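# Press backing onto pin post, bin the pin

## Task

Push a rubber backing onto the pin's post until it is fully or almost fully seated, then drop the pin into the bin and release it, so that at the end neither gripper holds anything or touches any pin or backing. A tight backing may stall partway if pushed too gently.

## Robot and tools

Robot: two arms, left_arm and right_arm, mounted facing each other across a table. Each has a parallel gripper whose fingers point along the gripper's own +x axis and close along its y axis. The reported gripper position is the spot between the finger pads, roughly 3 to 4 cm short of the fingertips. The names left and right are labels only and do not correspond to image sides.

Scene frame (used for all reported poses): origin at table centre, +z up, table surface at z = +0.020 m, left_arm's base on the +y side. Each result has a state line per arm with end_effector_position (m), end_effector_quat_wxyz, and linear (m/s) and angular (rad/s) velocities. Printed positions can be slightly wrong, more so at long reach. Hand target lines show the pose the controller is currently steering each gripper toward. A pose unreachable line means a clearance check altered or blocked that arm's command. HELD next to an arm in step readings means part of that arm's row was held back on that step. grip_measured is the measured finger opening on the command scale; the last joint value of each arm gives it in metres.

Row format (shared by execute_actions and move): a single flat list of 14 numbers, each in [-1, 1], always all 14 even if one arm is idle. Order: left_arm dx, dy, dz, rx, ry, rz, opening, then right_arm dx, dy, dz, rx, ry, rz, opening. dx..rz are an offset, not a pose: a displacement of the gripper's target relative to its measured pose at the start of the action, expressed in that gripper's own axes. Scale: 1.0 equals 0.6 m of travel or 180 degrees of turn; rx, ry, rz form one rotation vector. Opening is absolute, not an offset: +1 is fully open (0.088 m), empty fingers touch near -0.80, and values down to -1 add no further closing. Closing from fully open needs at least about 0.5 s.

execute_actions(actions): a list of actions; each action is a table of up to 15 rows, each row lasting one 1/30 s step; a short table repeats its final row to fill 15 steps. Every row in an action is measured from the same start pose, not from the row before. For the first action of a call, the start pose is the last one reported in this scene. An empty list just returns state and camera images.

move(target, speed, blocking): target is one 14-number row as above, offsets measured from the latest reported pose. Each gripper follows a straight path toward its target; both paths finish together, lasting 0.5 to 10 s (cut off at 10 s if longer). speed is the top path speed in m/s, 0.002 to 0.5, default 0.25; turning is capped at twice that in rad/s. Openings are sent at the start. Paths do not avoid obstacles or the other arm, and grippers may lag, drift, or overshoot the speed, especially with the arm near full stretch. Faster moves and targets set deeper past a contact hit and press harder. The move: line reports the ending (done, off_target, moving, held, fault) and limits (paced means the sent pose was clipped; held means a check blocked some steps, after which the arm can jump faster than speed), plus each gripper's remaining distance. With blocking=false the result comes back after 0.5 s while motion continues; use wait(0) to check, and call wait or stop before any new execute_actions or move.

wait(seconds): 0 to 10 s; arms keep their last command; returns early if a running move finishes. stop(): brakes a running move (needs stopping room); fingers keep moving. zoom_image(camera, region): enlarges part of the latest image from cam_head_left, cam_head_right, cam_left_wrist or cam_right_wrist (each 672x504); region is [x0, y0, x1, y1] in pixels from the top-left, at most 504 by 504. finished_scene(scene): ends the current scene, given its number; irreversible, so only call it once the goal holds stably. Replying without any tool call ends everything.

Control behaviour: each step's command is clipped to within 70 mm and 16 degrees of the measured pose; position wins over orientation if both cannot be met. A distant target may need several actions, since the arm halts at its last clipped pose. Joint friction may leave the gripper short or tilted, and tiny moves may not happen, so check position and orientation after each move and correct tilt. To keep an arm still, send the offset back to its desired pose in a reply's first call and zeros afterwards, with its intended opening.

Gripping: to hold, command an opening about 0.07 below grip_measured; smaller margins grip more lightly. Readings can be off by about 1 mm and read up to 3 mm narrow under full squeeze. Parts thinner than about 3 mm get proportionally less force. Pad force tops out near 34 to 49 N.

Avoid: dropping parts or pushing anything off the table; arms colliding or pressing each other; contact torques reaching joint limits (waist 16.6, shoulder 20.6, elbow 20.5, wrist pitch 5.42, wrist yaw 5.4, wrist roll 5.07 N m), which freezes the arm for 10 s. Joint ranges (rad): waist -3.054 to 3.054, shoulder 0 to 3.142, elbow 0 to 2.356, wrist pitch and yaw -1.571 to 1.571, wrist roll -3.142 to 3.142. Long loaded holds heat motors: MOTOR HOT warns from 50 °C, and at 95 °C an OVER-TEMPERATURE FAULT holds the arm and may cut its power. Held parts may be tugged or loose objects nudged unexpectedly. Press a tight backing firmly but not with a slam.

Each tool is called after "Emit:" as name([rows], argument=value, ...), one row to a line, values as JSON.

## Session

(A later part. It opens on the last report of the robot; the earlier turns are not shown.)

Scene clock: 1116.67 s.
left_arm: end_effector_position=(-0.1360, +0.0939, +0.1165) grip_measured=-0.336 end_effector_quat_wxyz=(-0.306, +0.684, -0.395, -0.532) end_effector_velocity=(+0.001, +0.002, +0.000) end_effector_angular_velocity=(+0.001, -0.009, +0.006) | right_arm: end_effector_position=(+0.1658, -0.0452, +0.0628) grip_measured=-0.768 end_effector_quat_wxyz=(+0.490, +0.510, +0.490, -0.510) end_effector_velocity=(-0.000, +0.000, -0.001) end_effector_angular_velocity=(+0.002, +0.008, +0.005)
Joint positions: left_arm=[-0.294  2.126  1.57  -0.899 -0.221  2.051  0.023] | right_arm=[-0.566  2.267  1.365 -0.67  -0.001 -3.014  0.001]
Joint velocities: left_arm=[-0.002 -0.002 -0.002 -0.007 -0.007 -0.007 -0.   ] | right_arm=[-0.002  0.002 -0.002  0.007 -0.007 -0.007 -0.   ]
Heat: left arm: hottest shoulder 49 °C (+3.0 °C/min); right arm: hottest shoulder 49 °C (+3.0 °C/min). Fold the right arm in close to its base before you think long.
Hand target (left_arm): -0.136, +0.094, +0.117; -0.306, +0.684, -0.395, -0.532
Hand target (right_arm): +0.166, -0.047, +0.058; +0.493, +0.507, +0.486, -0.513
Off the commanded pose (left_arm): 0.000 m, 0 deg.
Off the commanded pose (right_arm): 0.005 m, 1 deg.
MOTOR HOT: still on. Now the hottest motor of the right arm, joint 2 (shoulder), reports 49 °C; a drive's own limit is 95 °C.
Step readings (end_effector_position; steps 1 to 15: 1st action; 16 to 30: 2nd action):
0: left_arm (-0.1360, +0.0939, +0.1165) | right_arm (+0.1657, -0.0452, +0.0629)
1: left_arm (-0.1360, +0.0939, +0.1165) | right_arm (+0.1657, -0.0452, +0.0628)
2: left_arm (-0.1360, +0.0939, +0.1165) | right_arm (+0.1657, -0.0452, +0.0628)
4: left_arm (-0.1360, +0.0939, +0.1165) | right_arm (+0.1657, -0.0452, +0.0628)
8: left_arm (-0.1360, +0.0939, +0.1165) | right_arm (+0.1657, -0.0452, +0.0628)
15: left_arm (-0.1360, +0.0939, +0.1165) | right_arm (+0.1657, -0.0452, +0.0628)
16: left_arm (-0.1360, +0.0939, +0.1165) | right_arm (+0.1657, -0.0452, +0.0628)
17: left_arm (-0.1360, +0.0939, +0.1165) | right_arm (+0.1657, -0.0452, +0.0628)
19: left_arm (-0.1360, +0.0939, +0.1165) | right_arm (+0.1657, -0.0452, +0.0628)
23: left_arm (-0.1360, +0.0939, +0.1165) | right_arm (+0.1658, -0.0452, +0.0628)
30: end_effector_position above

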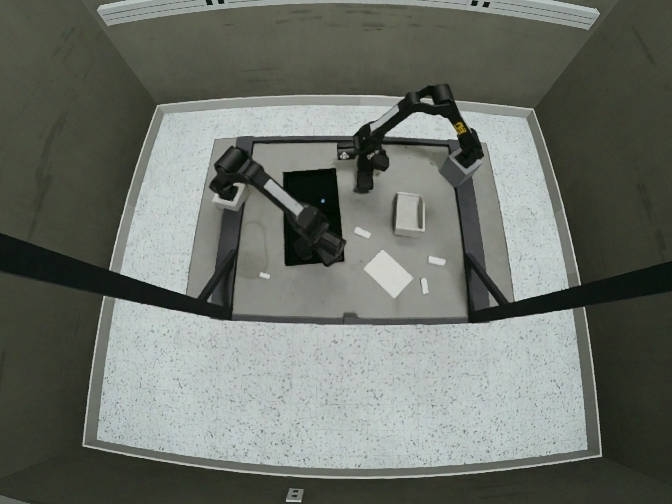

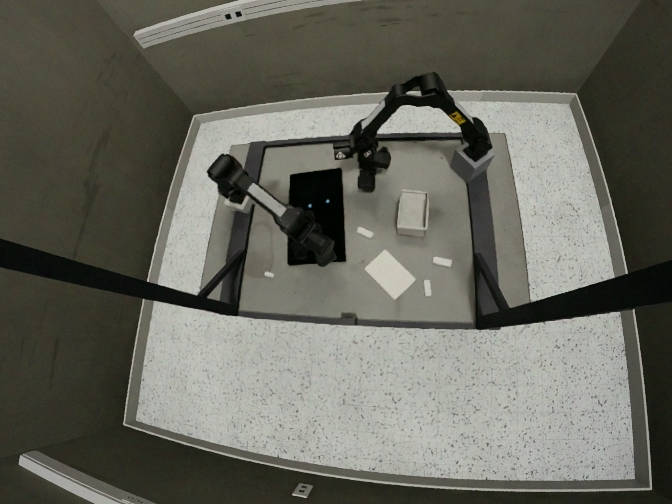

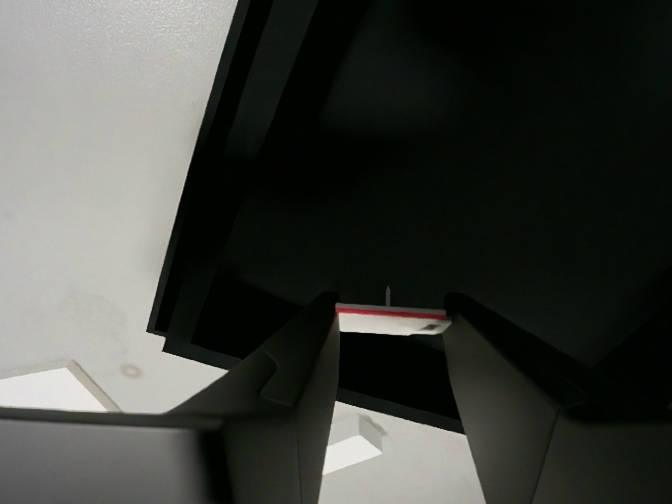

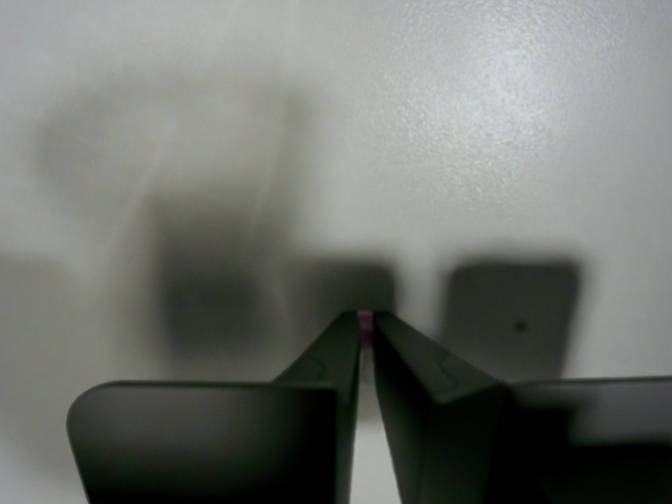

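Emit:
move(target=[-0.018,-0.062,-0.101,-0.24,-0.035,0.127,-0.4,-0.085,0,0,0,0,0,-0.8], speed=0.4)

Scene clock: 1238.27 s.
left_arm: end_effector_position=(-0.0761, +0.0621, +0.1399) grip_measured=-0.336 end_effector_quat_wxyz=(+0.051, +0.633, -0.281, -0.720) end_effector_velocity=(-0.000, -0.001, +0.001) end_effector_angular_velocity=(-0.014, +0.009, +0.020) | right_arm: end_effector_position=(+0.1661, -0.0485, +0.1084) grip_measured=-0.768 end_effector_quat_wxyz=(+0.493, +0.507, +0.486, -0.513) end_effector_velocity=(+0.000, -0.004, -0.001) end_effector_angular_velocity=(-0.013, +0.006, +0.005)
Joint positions: left_arm=[-0.042  1.869  1.206 -0.42   0.047  1.571  0.023] | right_arm=[-0.566  2.169  1.412 -0.827 -0.001 -3.014  0.001]
Joint velocities: left_arm=[-0.002 -0.007 -0.012  0.022 -0.007 -0.022 -0.   ] | right_arm=[-0.002 -0.002 -0.007 -0.007 -0.007 -0.007 -0.   ]
Heat: left arm: hottest shoulder 49 °C (+1.0 °C/min); right arm: hottest shoulder 46 °C (-1.0 °C/min).
Hand target (left_arm): -0.075, +0.064, +0.142; +0.055, +0.631, -0.279, -0.722
Hand target (right_arm): +0.166, -0.046, +0.113; +0.490, +0.510, +0.490, -0.511
Off the commanded pose (left_arm): 0.003 m, 1 deg.
Off the commanded pose (right_arm): 0.006 m, 1 deg.
MOTOR HOT: cleared. Now the hottest motor of the right arm, joint 2 (shoulder), reports 46 °C.
move: done

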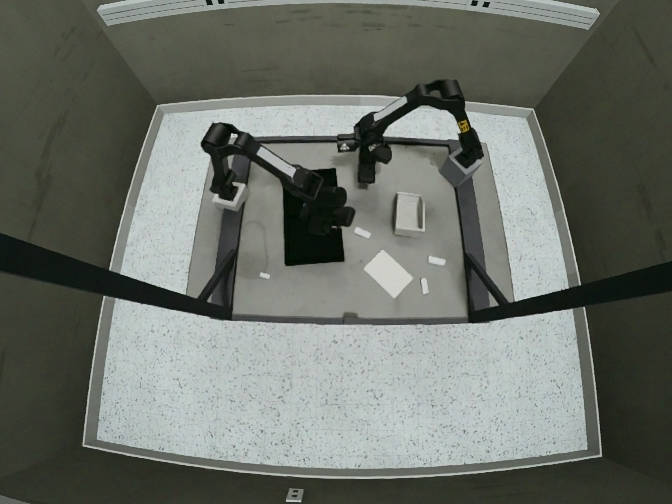

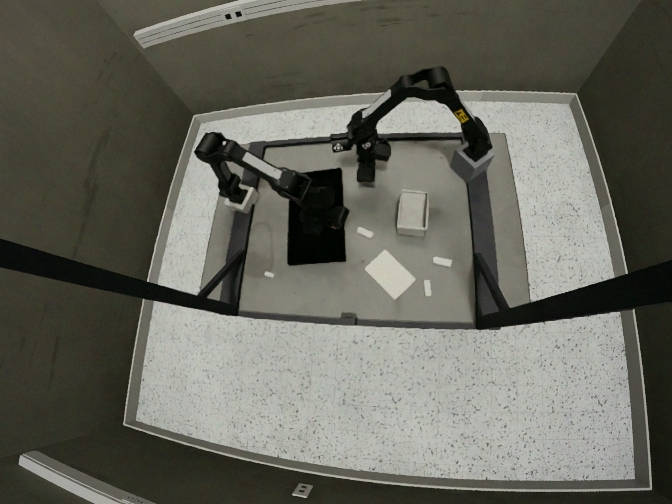

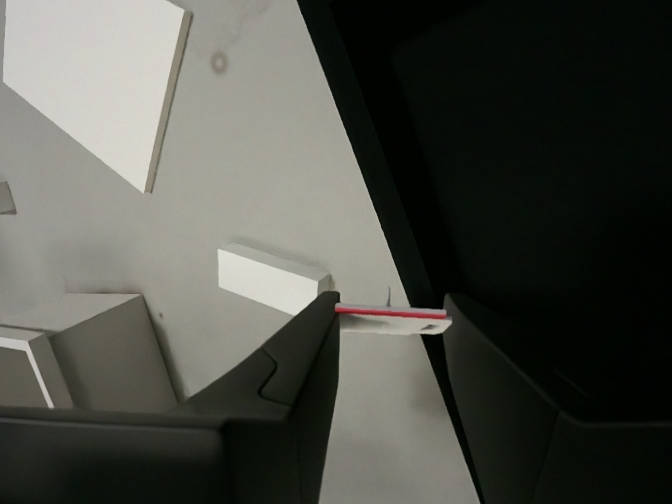

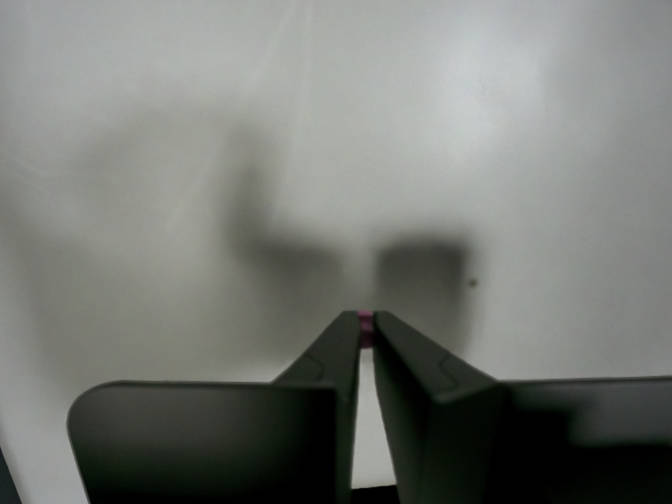

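Emit:
move(target=[0.0879,0.0443,-0.4282,-0.5734,-0.0647,0.2698,-0.4,-0.082,0.0345,0.319,0,0.004,0,-0.8], speed=0.4)

Scene clock: 1296.20 s.
left_arm: end_effector_position=(+0.1470, -0.0650, +0.0948) grip_measured=-0.336 end_effector_quat_wxyz=(+0.740, +0.148, +0.162, -0.636) end_effector_velocity=(+0.005, +0.000, +0.001) end_effector_angular_velocity=(+0.001, +0.011, +0.032) | right_arm: end_effector_position=(+0.1791, -0.2371, +0.1585) grip_measured=-0.768 end_effector_quat_wxyz=(+0.488, +0.511, +0.491, -0.509) end_effector_velocity=(-0.002, -0.004, -0.001) end_effector_angular_velocity=(-0.014, +0.021, +0.005)
Joint positions: left_arm=[ 0.429  2.256  1.099  0.714 -0.006  0.01   0.023] | right_arm=[-0.548  1.384  0.666 -0.849 -0.001 -2.997  0.001]
Joint velocities: left_arm=[ 0.002 -0.002  0.002 -0.007 -0.022 -0.022 -0.   ] | right_arm=[-0.002 -0.002 -0.007 -0.007 -0.022 -0.007  0.   ]
Heat: left arm: hottest shoulder 49 °C (+0.0 °C/min); right arm: hottest shoulder 54 °C (+8.1 °C/min). Fold the right arm in close to its base before you think long.
Hand target (left_arm): +0.149, -0.068, +0.093; +0.742, +0.145, +0.163, -0.634
Hand target (right_arm): +0.179, -0.240, +0.158; +0.491, +0.510, +0.489, -0.510
Off the commanded pose (left_arm): 0.005 m, 1 deg.
Off the commanded pose (right_arm): 0.003 m, 0 deg.
MOTOR HOT: a motor of the right arm reached 50 °C. Now the hottest motor of the right arm, joint 2 (shoulder), reports 54 °C. The temperature limit of the motors' drives, at which the controller stops that arm, is 95 °C. To cool a motor, set the load down, stop pushing, or move to a pose that needs little force.
move: done

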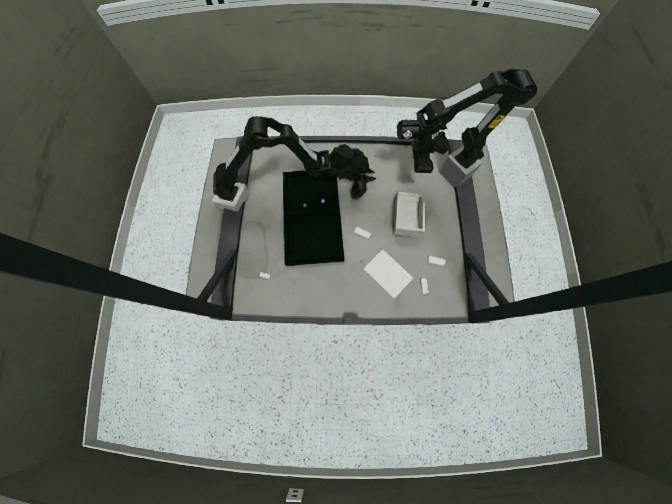

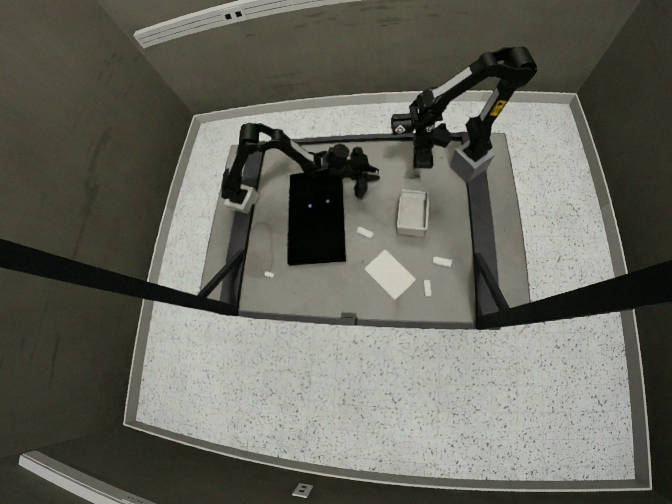

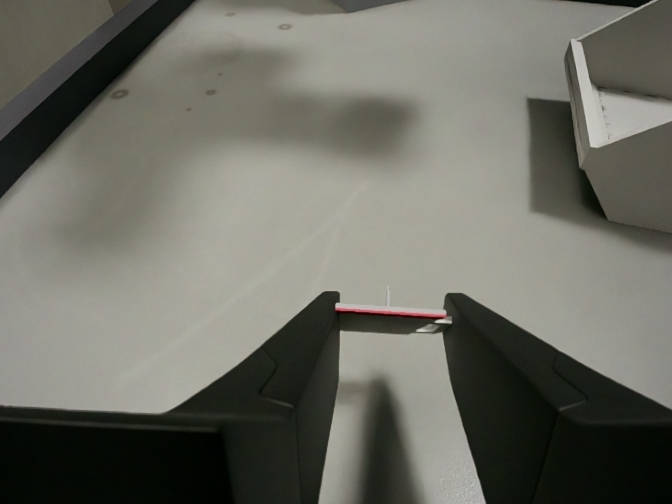

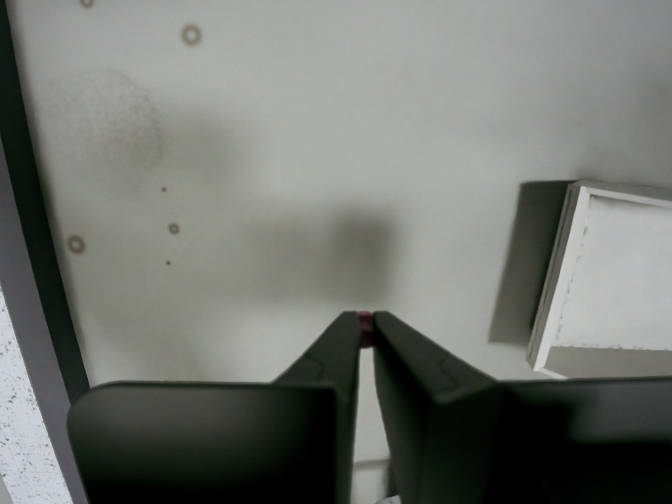

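Emit:
zoom_image(camera="cam_head_left", region=[270, 110, 450, 250])

Emit:
zoom_image(camera="cam_left_wrist", region=[320, 270, 470, 350])

Region (270, 110, 450, 250) of cam_head_left's 672x504 image, scaled by 2.800, with more detail than that image has.

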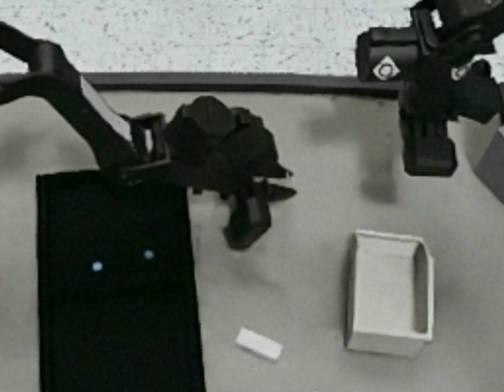

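Region (320, 270, 470, 350) of cam_left_wrist's 672x504 image, scaled by 3.360, with more detail than that image has; it fills the top 269 rows of this view, and the rest is white.

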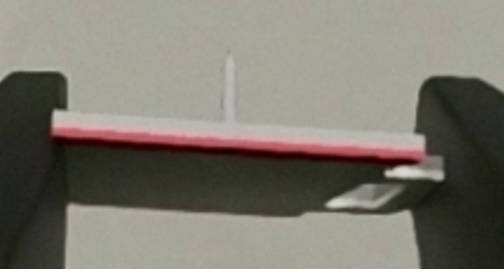

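Emit:
move(target=[0.060,0,-0.0287,0,0,0,-0.4,0,0,0,0,0,0,-0.8], speed=0.12)

Scene clock: 1320.03 s.
left_arm: end_effector_position=(+0.1504, -0.0872, +0.0664) grip_measured=-0.336 end_effector_quat_wxyz=(+0.740, +0.147, +0.162, -0.636) end_effector_velocity=(-0.003, -0.001, -0.000) end_effector_angular_velocity=(-0.015, +0.015, +0.009) | right_arm: end_effector_position=(+0.1791, -0.2372, +0.1585) grip_measured=-0.768 end_effector_quat_wxyz=(+0.488, +0.511, +0.491, -0.509) end_effector_velocity=(+0.001, -0.004, -0.001) end_effector_angular_velocity=(-0.013, +0.006, +0.000)
Joint positions: left_arm=[ 0.429  2.395  1.217  0.737 -0.007  0.01   0.023] | right_arm=[-0.548  1.383  0.666 -0.849 -0.001 -2.997  0.001]
Joint velocities: left_arm=[-0.007  0.007 -0.002  0.022 -0.007 -0.022 -0.   ] | right_arm=[-0.007 -0.002 -0.007 -0.007 -0.007 -0.007  0.   ]
Heat: left arm: hottest shoulder 47 °C (-2.0 °C/min); right arm: hottest shoulder 46 °C (-5.0 °C/min).
Hand target (left_arm): +0.151, -0.089, +0.064; +0.740, +0.148, +0.162, -0.636
Hand target (right_arm): +0.179, -0.237, +0.158; +0.488, +0.511, +0.491, -0.509
Off the commanded pose (left_arm): 0.004 m, 0 deg.
Off the commanded pose (right_arm): 0.000 m, 0 deg.
MOTOR HOT: cleared. Now the hottest motor of the right arm, joint 2 (shoulder), reports 46 °C.
move: done

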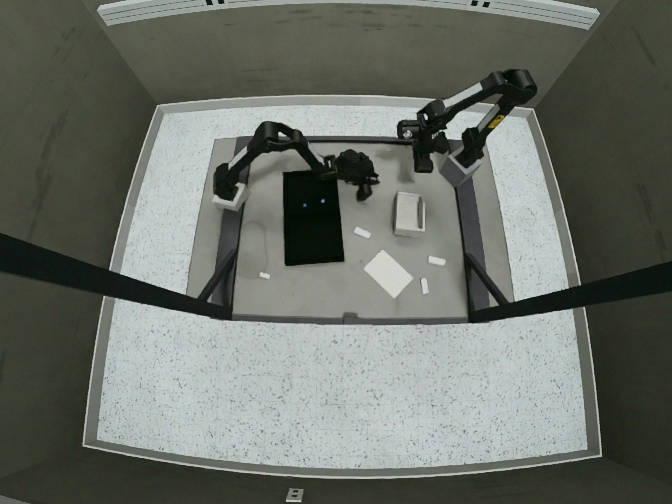

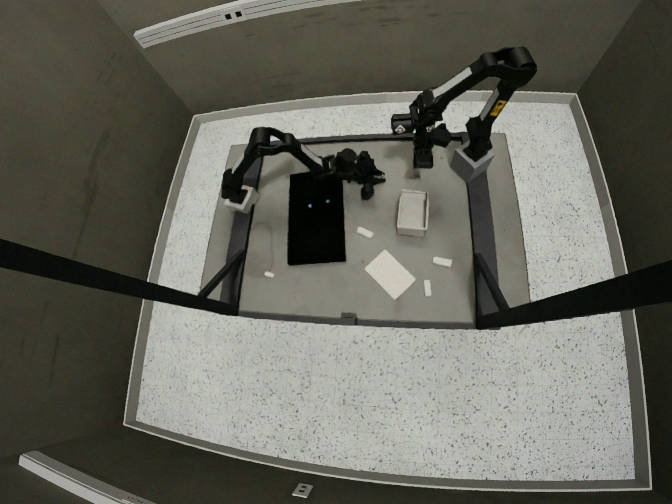

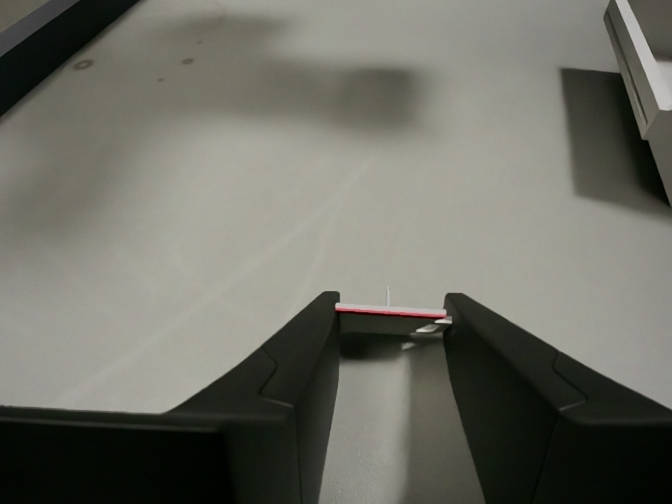

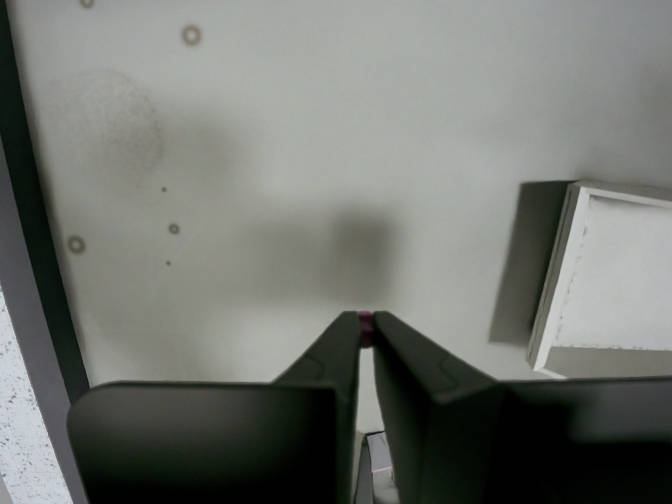

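Emit:
zoom_image(camera="cam_left_wrist", region=[320, 270, 470, 380])

Emit:
zoom_image(camera="cam_right_wrist", region=[340, 410, 420, 504])

Region (320, 270, 470, 380) of cam_left_wrist's 672x504 image, scaled by 3.360, with more detail than that image has; it fills the top 370 rows of this view, and the rest is white.

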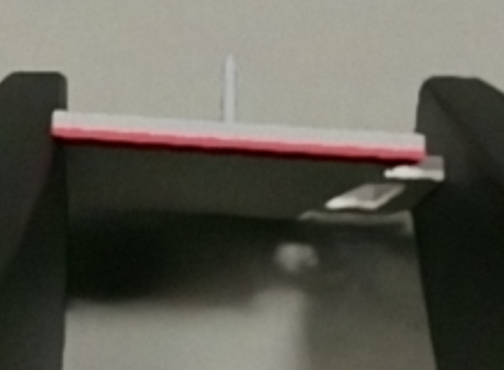

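Region (340, 410, 420, 504) of cam_right_wrist's 672x504 image, scaled by 5.362, with more detail than that image has; it fills the left 429 columns of this view, and the rest is white.

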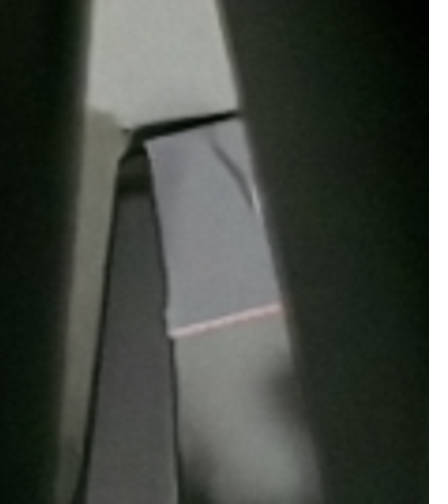

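Emit:
execute_actions([
  [[0.004,0,-0.003,0,0,0,-0.4,0,0,0,0,0,0,-0.8],[0.0045,0,-0.004,0,0,0,-0.4,0,0,0,0,0,0,-0.8],[0.005,0,-0.005,0,0,0,-0.4,0,0,0,0,0,0,-0.8],[0.0055,0,-0.006,0,0,0,-0.4,0,0,0,0,0,0,-0.8],[0.006,0,-0.007,0,0,0,-0.4,0,0,0,0,0,0,-0.8],[0.007,0,-0.008,0,0,0,-0.4,0,0,0,0,0,0,-0.8],[0.008,0,-0.0092,0,0,0,-0.4,0,0,0,0,0,0,-0.8]],
])

Scene clock: 1335.03 s.
left_arm: end_effector_position=(+0.1505, -0.0880, +0.0650) grip_measured=-0.336 end_effector_quat_wxyz=(+0.741, +0.145, +0.160, -0.636) end_effector_velocity=(+0.002, +0.002, -0.004) end_effector_angular_velocity=(+0.014, -0.008, +0.006) | right_arm: end_effector_position=(+0.1791, -0.2372, +0.1585) grip_measured=-0.768 end_effector_quat_wxyz=(+0.488, +0.511, +0.491, -0.509) end_effector_velocity=(-0.001, -0.006, -0.000) end_effector_angular_velocity=(-0.023, +0.005, +0.010)
Joint positions: left_arm=[ 0.429  2.404  1.219  0.75  -0.007  0.01   0.023] | right_arm=[-0.548  1.383  0.666 -0.849 -0.001 -2.997  0.001]
Joint velocities: left_arm=[ 0.002  0.002 -0.002 -0.007 -0.007  0.007  0.   ] | right_arm=[ 0.002 -0.002 -0.002 -0.022 -0.007 -0.007 -0.   ]
Heat: left arm: hottest shoulder 47 °C (-2.0 °C/min); right arm: hottest shoulder 43 °C (-10.0 °C/min).
Hand target (left_arm): +0.151, -0.089, +0.059; +0.740, +0.147, +0.162, -0.636
Hand target (right_arm): +0.179, -0.237, +0.159; +0.488, +0.511, +0.491, -0.509
Off the commanded pose (left_arm): 0.006 m, 0 deg.
Off the commanded pose (right_arm): 0.000 m, 0 deg.
Step readings (end_effector_position):
0: left_arm (+0.1504, -0.0872, +0.0661) | right_arm (+0.1791, -0.2372, +0.1585)
1: left_arm (+0.1504, -0.0872, +0.0661) | right_arm (+0.1791, -0.2372, +0.1585)
2: left_arm (+0.1504, -0.0872, +0.0661) | right_arm (+0.1791, -0.2372, +0.1585)
4: left_arm (+0.1504, -0.0873, +0.0660) | right_arm (+0.1791, -0.2372, +0.1585)
8: left_arm (+0.1504, -0.0876, +0.0651) | right_arm (+0.1791, -0.2372, +0.1585)
15: end_effector_position above

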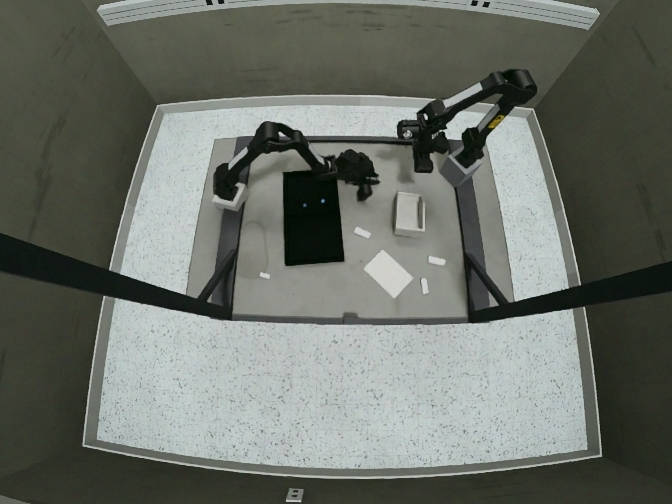

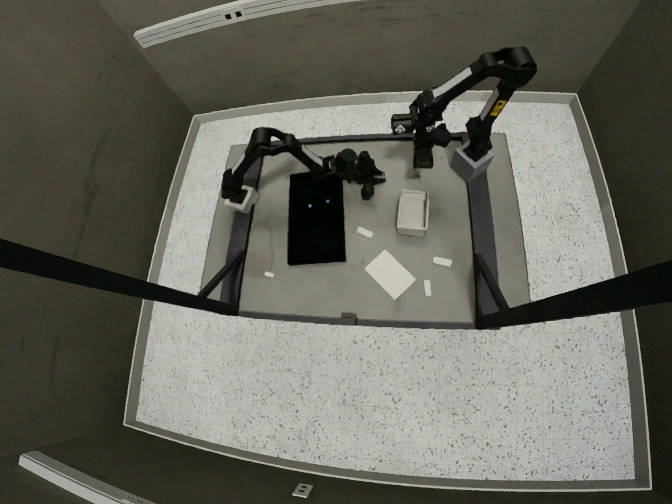

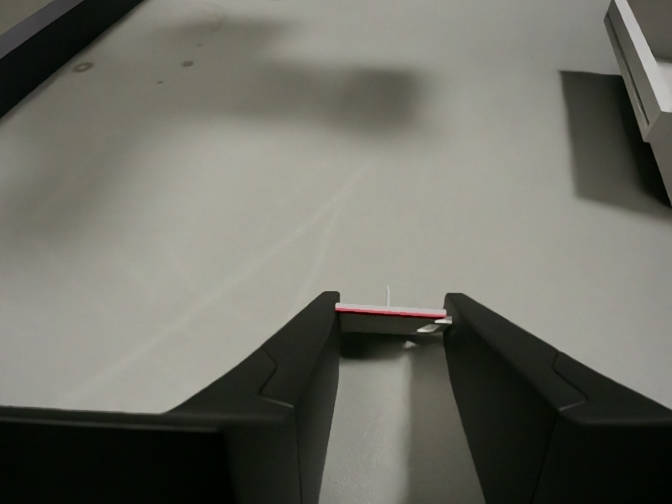

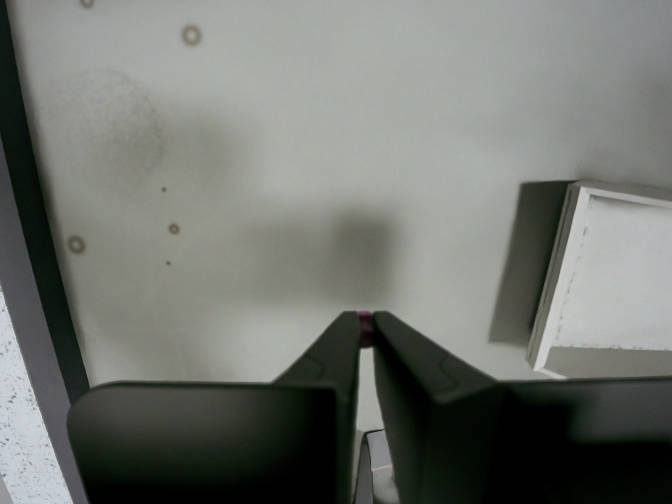

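Emit:
zoom_image(camera="cam_right_wrist", region=[340, 410, 420, 504])

Emit:
zoom_image(camera="cam_left_wrist", region=[320, 270, 470, 380])

Region (340, 410, 420, 504) of cam_right_wrist's 672x504 image, scaled by 5.362, with more detail than that image has; it fills the left 429 columns of this view, and the rest is white.

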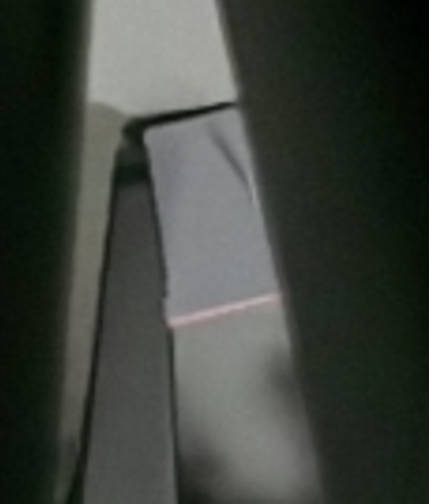

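Region (320, 270, 470, 380) of cam_left_wrist's 672x504 image, scaled by 3.360, with more detail than that image has; it fills the top 370 rows of this view, and the rest is white.

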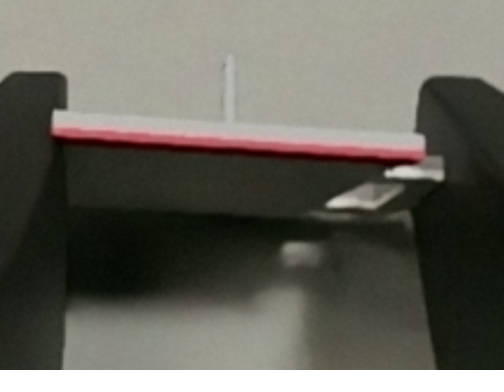

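Emit:
execute_actions([
  [[0.002,0,-0.003,0,0,0,-0.4,0,0,0,0,0,0,-0.8],[0.002,0,-0.003,0,0,0,-0.36,0,0,0,0,0,0,-0.8],[0.002,0,-0.003,0,0,0,-0.32,0,0,0,0,0,0,-0.8],[0.002,0,-0.003,0,0,0,-0.28,0,0,0,0,0,0,-0.8],[0.002,0,-0.003,0,0,0,-0.22,0,0,0,0,0,0,-0.8],[0.002,0,-0.003,0,0,0,-0.14,0,0,0,0,0,0,-0.8],[0.002,0,-0.003,0,0,0,-0.04,0,0,0,0,0,0,-0.8],[0.002,0,-0.003,0,0,0,0.06,0,0,0,0,0,0,-0.8],[0.002,0,-0.003,0,0,0,0.16,0,0,0,0,0,0,-0.8],[0.002,0,-0.003,0,0,0,0.26,0,0,0,0,0,0,-0.8],[0.002,0,-0.003,0,0,0,0.36,0,0,0,0,0,0,-0.8],[0.002,0,-0.003,0,0,0,0.45,0,0,0,0,0,0,-0.8],[0.002,0,-0.003,0,0,0,0.5,0,0,0,0,0,0,-0.8]],
])

Scene clock: 1354.37 s.
left_arm: end_effector_position=(+0.1505, -0.0882, +0.0653) grip_measured=+0.389 end_effector_quat_wxyz=(+0.741, +0.144, +0.159, -0.636) end_effector_velocity=(+0.000, +0.001, -0.001) end_effector_angular_velocity=(+0.008, -0.002, -0.007) | right_arm: end_effector_position=(+0.1791, -0.2372, +0.1585) grip_measured=-0.768 end_effector_quat_wxyz=(+0.488, +0.511, +0.491, -0.509) end_effector_velocity=(-0.000, -0.002, -0.000) end_effector_angular_velocity=(-0.008, +0.006, +0.020)
Joint positions: left_arm=[ 0.429  2.404  1.219  0.752 -0.007  0.01   0.058] | right_arm=[-0.548  1.383  0.666 -0.849 -0.001 -2.997  0.001]
Joint velocities: left_arm=[ 0.002 -0.002 -0.002 -0.007  0.007  0.007  0.056] | right_arm=[-0.002 -0.002 -0.002 -0.007 -0.007 -0.022  0.   ]
Heat: left arm: hottest shoulder 47 °C (-2.0 °C/min); right arm: hottest shoulder 40 °C (-14.2 °C/min).
Hand target (left_arm): +0.151, -0.088, +0.063; +0.741, +0.145, +0.160, -0.636
Hand target (right_arm): +0.179, -0.237, +0.159; +0.488, +0.511, +0.491, -0.509
Off the commanded pose (left_arm): 0.002 m, 0 deg.
Off the commanded pose (right_arm): 0.000 m, 0 deg.
Step readings (end_effector_position):
0: left_arm (+0.1505, -0.0880, +0.0649) | right_arm (+0.1791, -0.2372, +0.1585)
1: left_arm (+0.1505, -0.0881, +0.0650) | right_arm (+0.1791, -0.2372, +0.1585)
2: left_arm (+0.1505, -0.0881, +0.0651) | right_arm (+0.1791, -0.2372, +0.1585)
4: left_arm (+0.1505, -0.0882, +0.0652) | right_arm (+0.1791, -0.2372, +0.1585)
8: left_arm (+0.1505, -0.0882, +0.0653) | right_arm (+0.1791, -0.2372, +0.1585)
15: end_effector_position above

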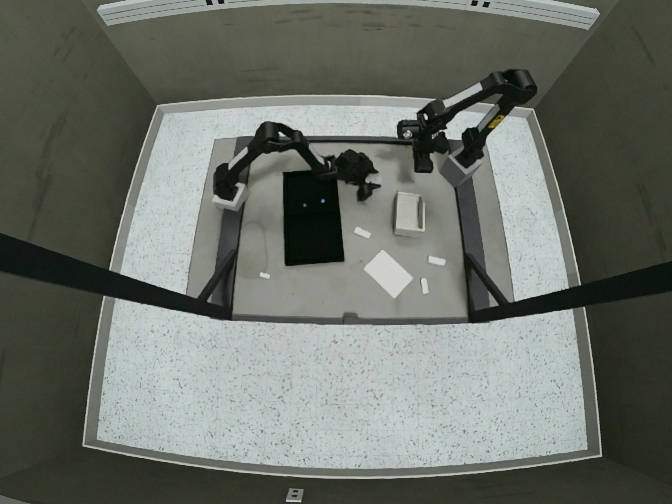

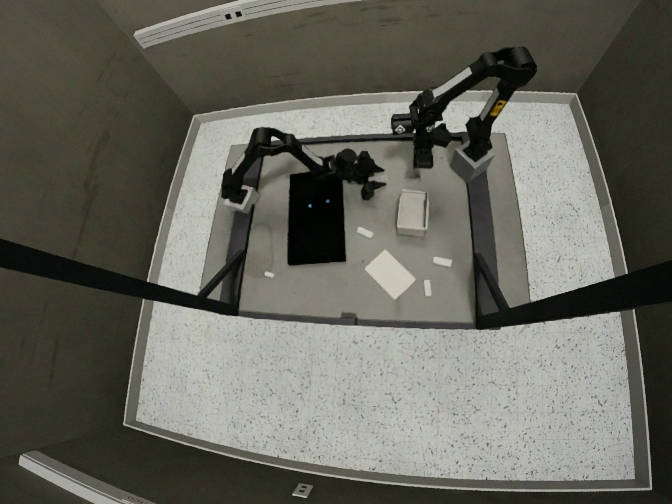

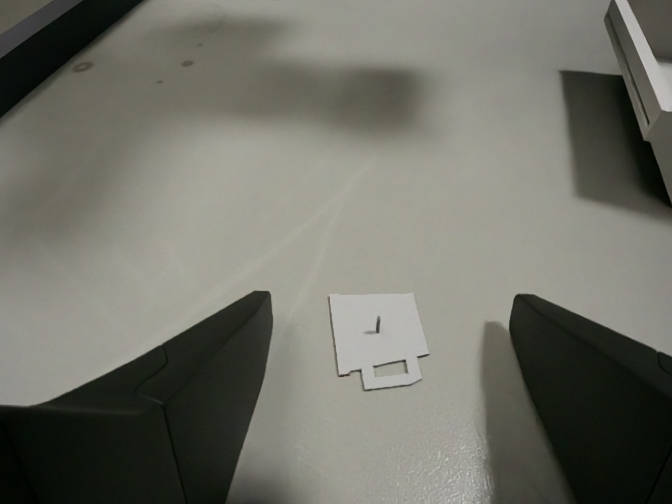

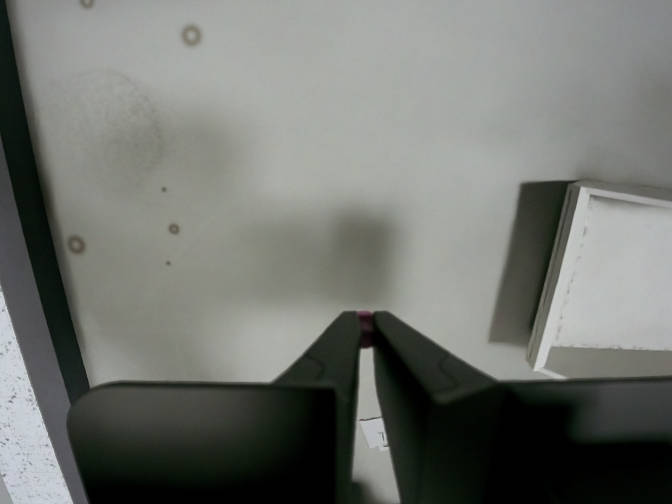

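Emit:
execute_actions(actions=[])

Scene clock: 1361.47 s.
left_arm: end_effector_position=(+0.1505, -0.0882, +0.0653) grip_measured=+0.497 end_effector_quat_wxyz=(+0.741, +0.144, +0.159, -0.636) end_effector_velocity=(+0.000, +0.001, -0.001) end_effector_angular_velocity=(+0.006, +0.011, -0.001) | right_arm: end_effector_position=(+0.1791, -0.2372, +0.1585) grip_measured=-0.768 end_effector_quat_wxyz=(+0.488, +0.511, +0.491, -0.509) end_effector_velocity=(-0.001, -0.002, -0.000) end_effector_angular_velocity=(-0.008, +0.006, +0.010)
Joint positions: left_arm=[ 0.429  2.404  1.219  0.752 -0.007  0.01   0.063] | right_arm=[-0.548  1.383  0.666 -0.849 -0.001 -2.997  0.001]
Joint velocities: left_arm=[ 0.002 -0.002 -0.002 -0.007  0.007 -0.007 -0.   ] | right_arm=[ 0.002 -0.002 -0.002 -0.007 -0.007 -0.007 -0.   ]
Heat: left arm: hottest shoulder 47 °C (-1.0 °C/min); right arm: hottest shoulder 40 °C (-12.0 °C/min).
Hand target (left_arm): +0.151, -0.088, +0.063; +0.741, +0.145, +0.160, -0.636
Hand target (right_arm): +0.179, -0.237, +0.159; +0.488, +0.511, +0.491, -0.509
Off the commanded pose (left_arm): 0.002 m, 0 deg.
Off the commanded pose (right_arm): 0.000 m, 0 deg.

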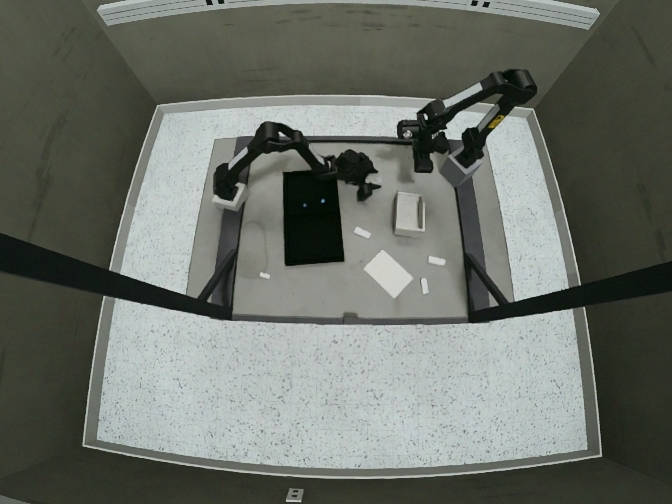

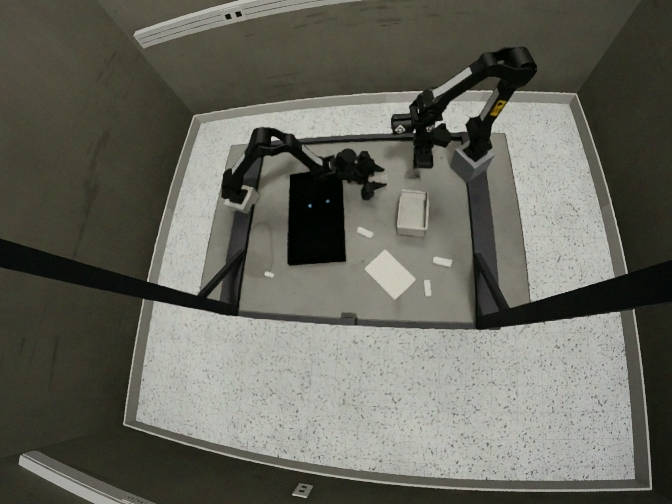

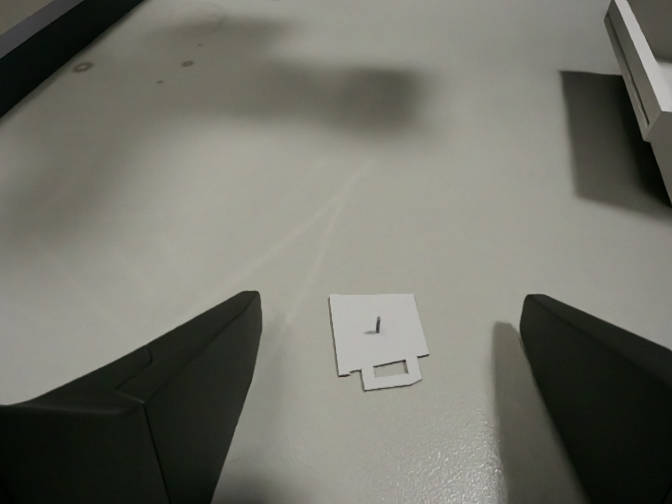

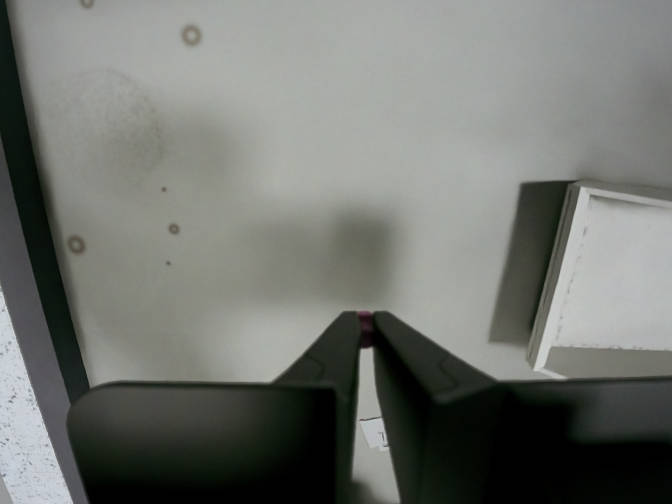

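Emit:
zoom_image(camera="cam_left_wrist", region=[320, 280, 440, 400])

Emit:
zoom_image(camera="cam_right_wrist", region=[340, 400, 420, 480])

Region (320, 280, 440, 400) of cam_left_wrist's 672x504 image, scaled by 4.200, with more detail than that image has.

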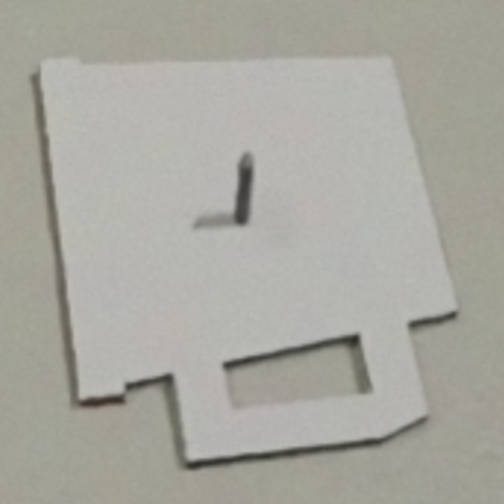

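Region (340, 400, 420, 480) of cam_right_wrist's 672x504 image, scaled by 6.300, with more detail than that image has.

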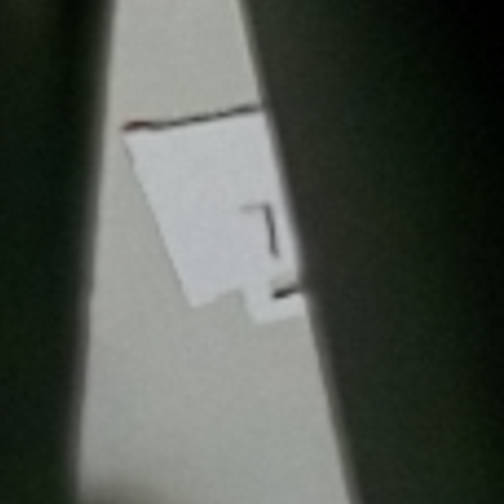

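Emit:
move(target=[-0.027,0,-0.0127,0,0,0,0.5,0.0975,-0.0336,-0.197,0,0,0,-0.8], speed=0.2)

Scene clock: 1397.33 s.
left_arm: end_effector_position=(+0.1481, -0.0718, +0.0605) grip_measured=+0.497 end_effector_quat_wxyz=(+0.740, +0.146, +0.161, -0.636) end_effector_velocity=(-0.000, +0.001, -0.001) end_effector_angular_velocity=(+0.007, +0.005, +0.007) | right_arm: end_effector_position=(+0.1645, -0.1189, +0.1044) grip_measured=-0.768 end_effector_quat_wxyz=(+0.487, +0.511, +0.492, -0.508) end_effector_velocity=(-0.000, -0.002, -0.002) end_effector_angular_velocity=(-0.013, +0.006, +0.005)
Joint positions: left_arm=[ 0.429  2.381  1.14   0.802 -0.007  0.01   0.063] | right_arm=[-0.542  1.941  1.031 -0.652 -0.001 -2.99   0.001]
Joint velocities: left_arm=[-0.002 -0.002 -0.002 -0.007 -0.007 -0.007 -0.   ] | right_arm=[-0.002  0.007  0.002 -0.007 -0.007 -0.007  0.   ]
Heat: left arm: hottest shoulder 49 °C (+2.0 °C/min); right arm: hottest shoulder 37 °C (-6.1 °C/min).
Hand target (left_arm): +0.148, -0.070, +0.065; +0.741, +0.145, +0.159, -0.636
Hand target (right_arm): +0.164, -0.118, +0.102; +0.489, +0.511, +0.491, -0.509
Off the commanded pose (left_arm): 0.005 m, 0 deg.
Off the commanded pose (right_arm): 0.004 m, 0 deg.
move: done

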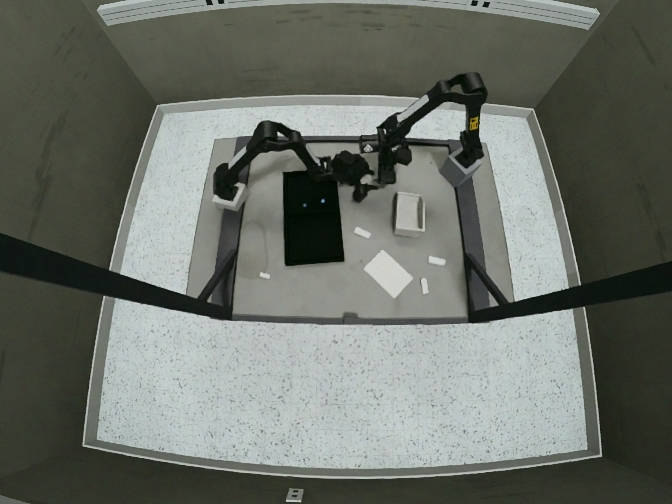

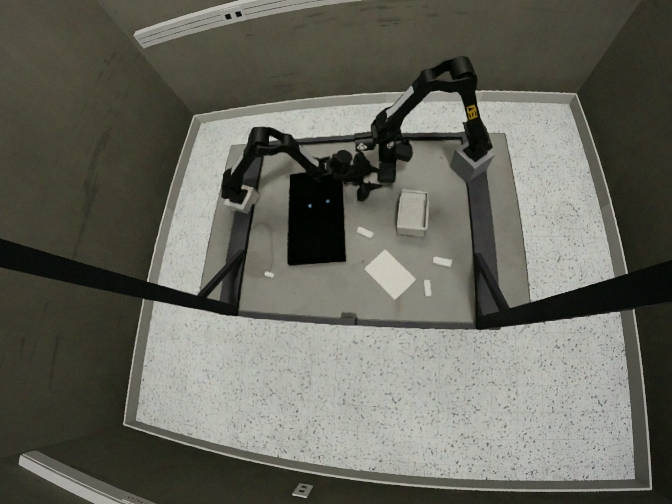

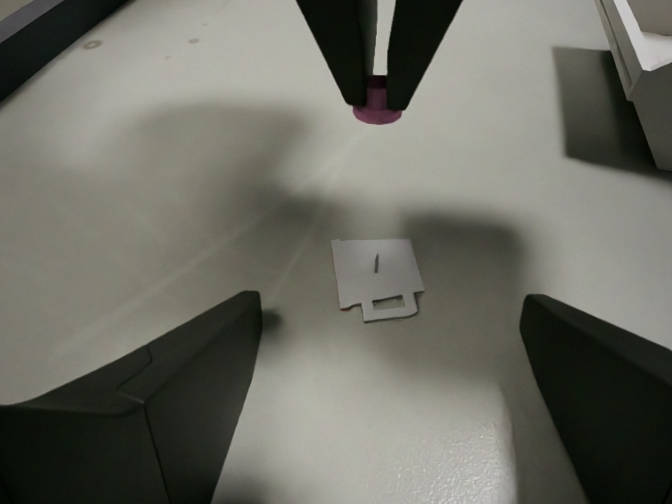

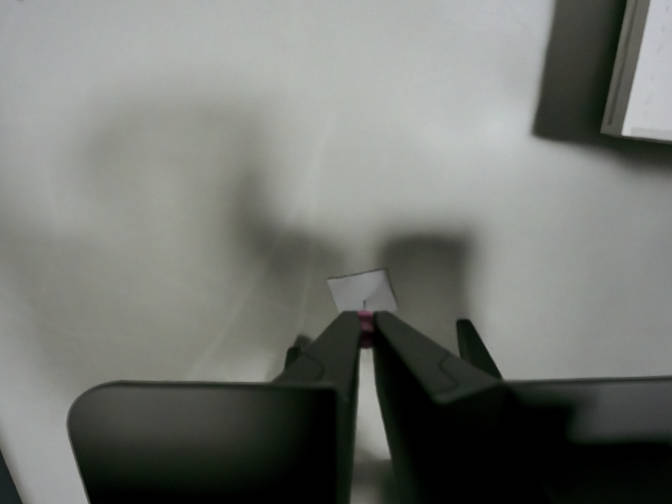

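Emit:
zoom_image(camera="cam_right_wrist", region=[310, 255, 420, 355])

Emit:
zoom_image(camera="cam_left_wrist", region=[300, 60, 460, 330])

Region (310, 255, 420, 355) of cam_right_wrist's 672x504 image, scaled by 4.582, with more detail than that image has; it fills the top 458 rows of this view, and the rest is white.

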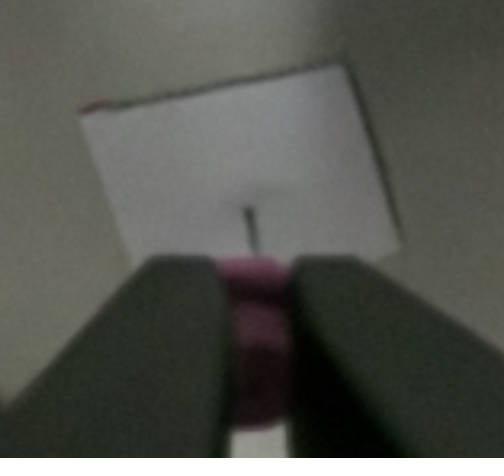

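Region (300, 60, 460, 330) of cam_left_wrist's 672x504 image, scaled by 1.867, with more detail than that image has; it fills the left 299 columns of this view, and the rest is white.

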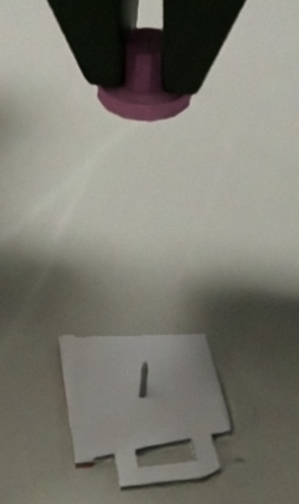

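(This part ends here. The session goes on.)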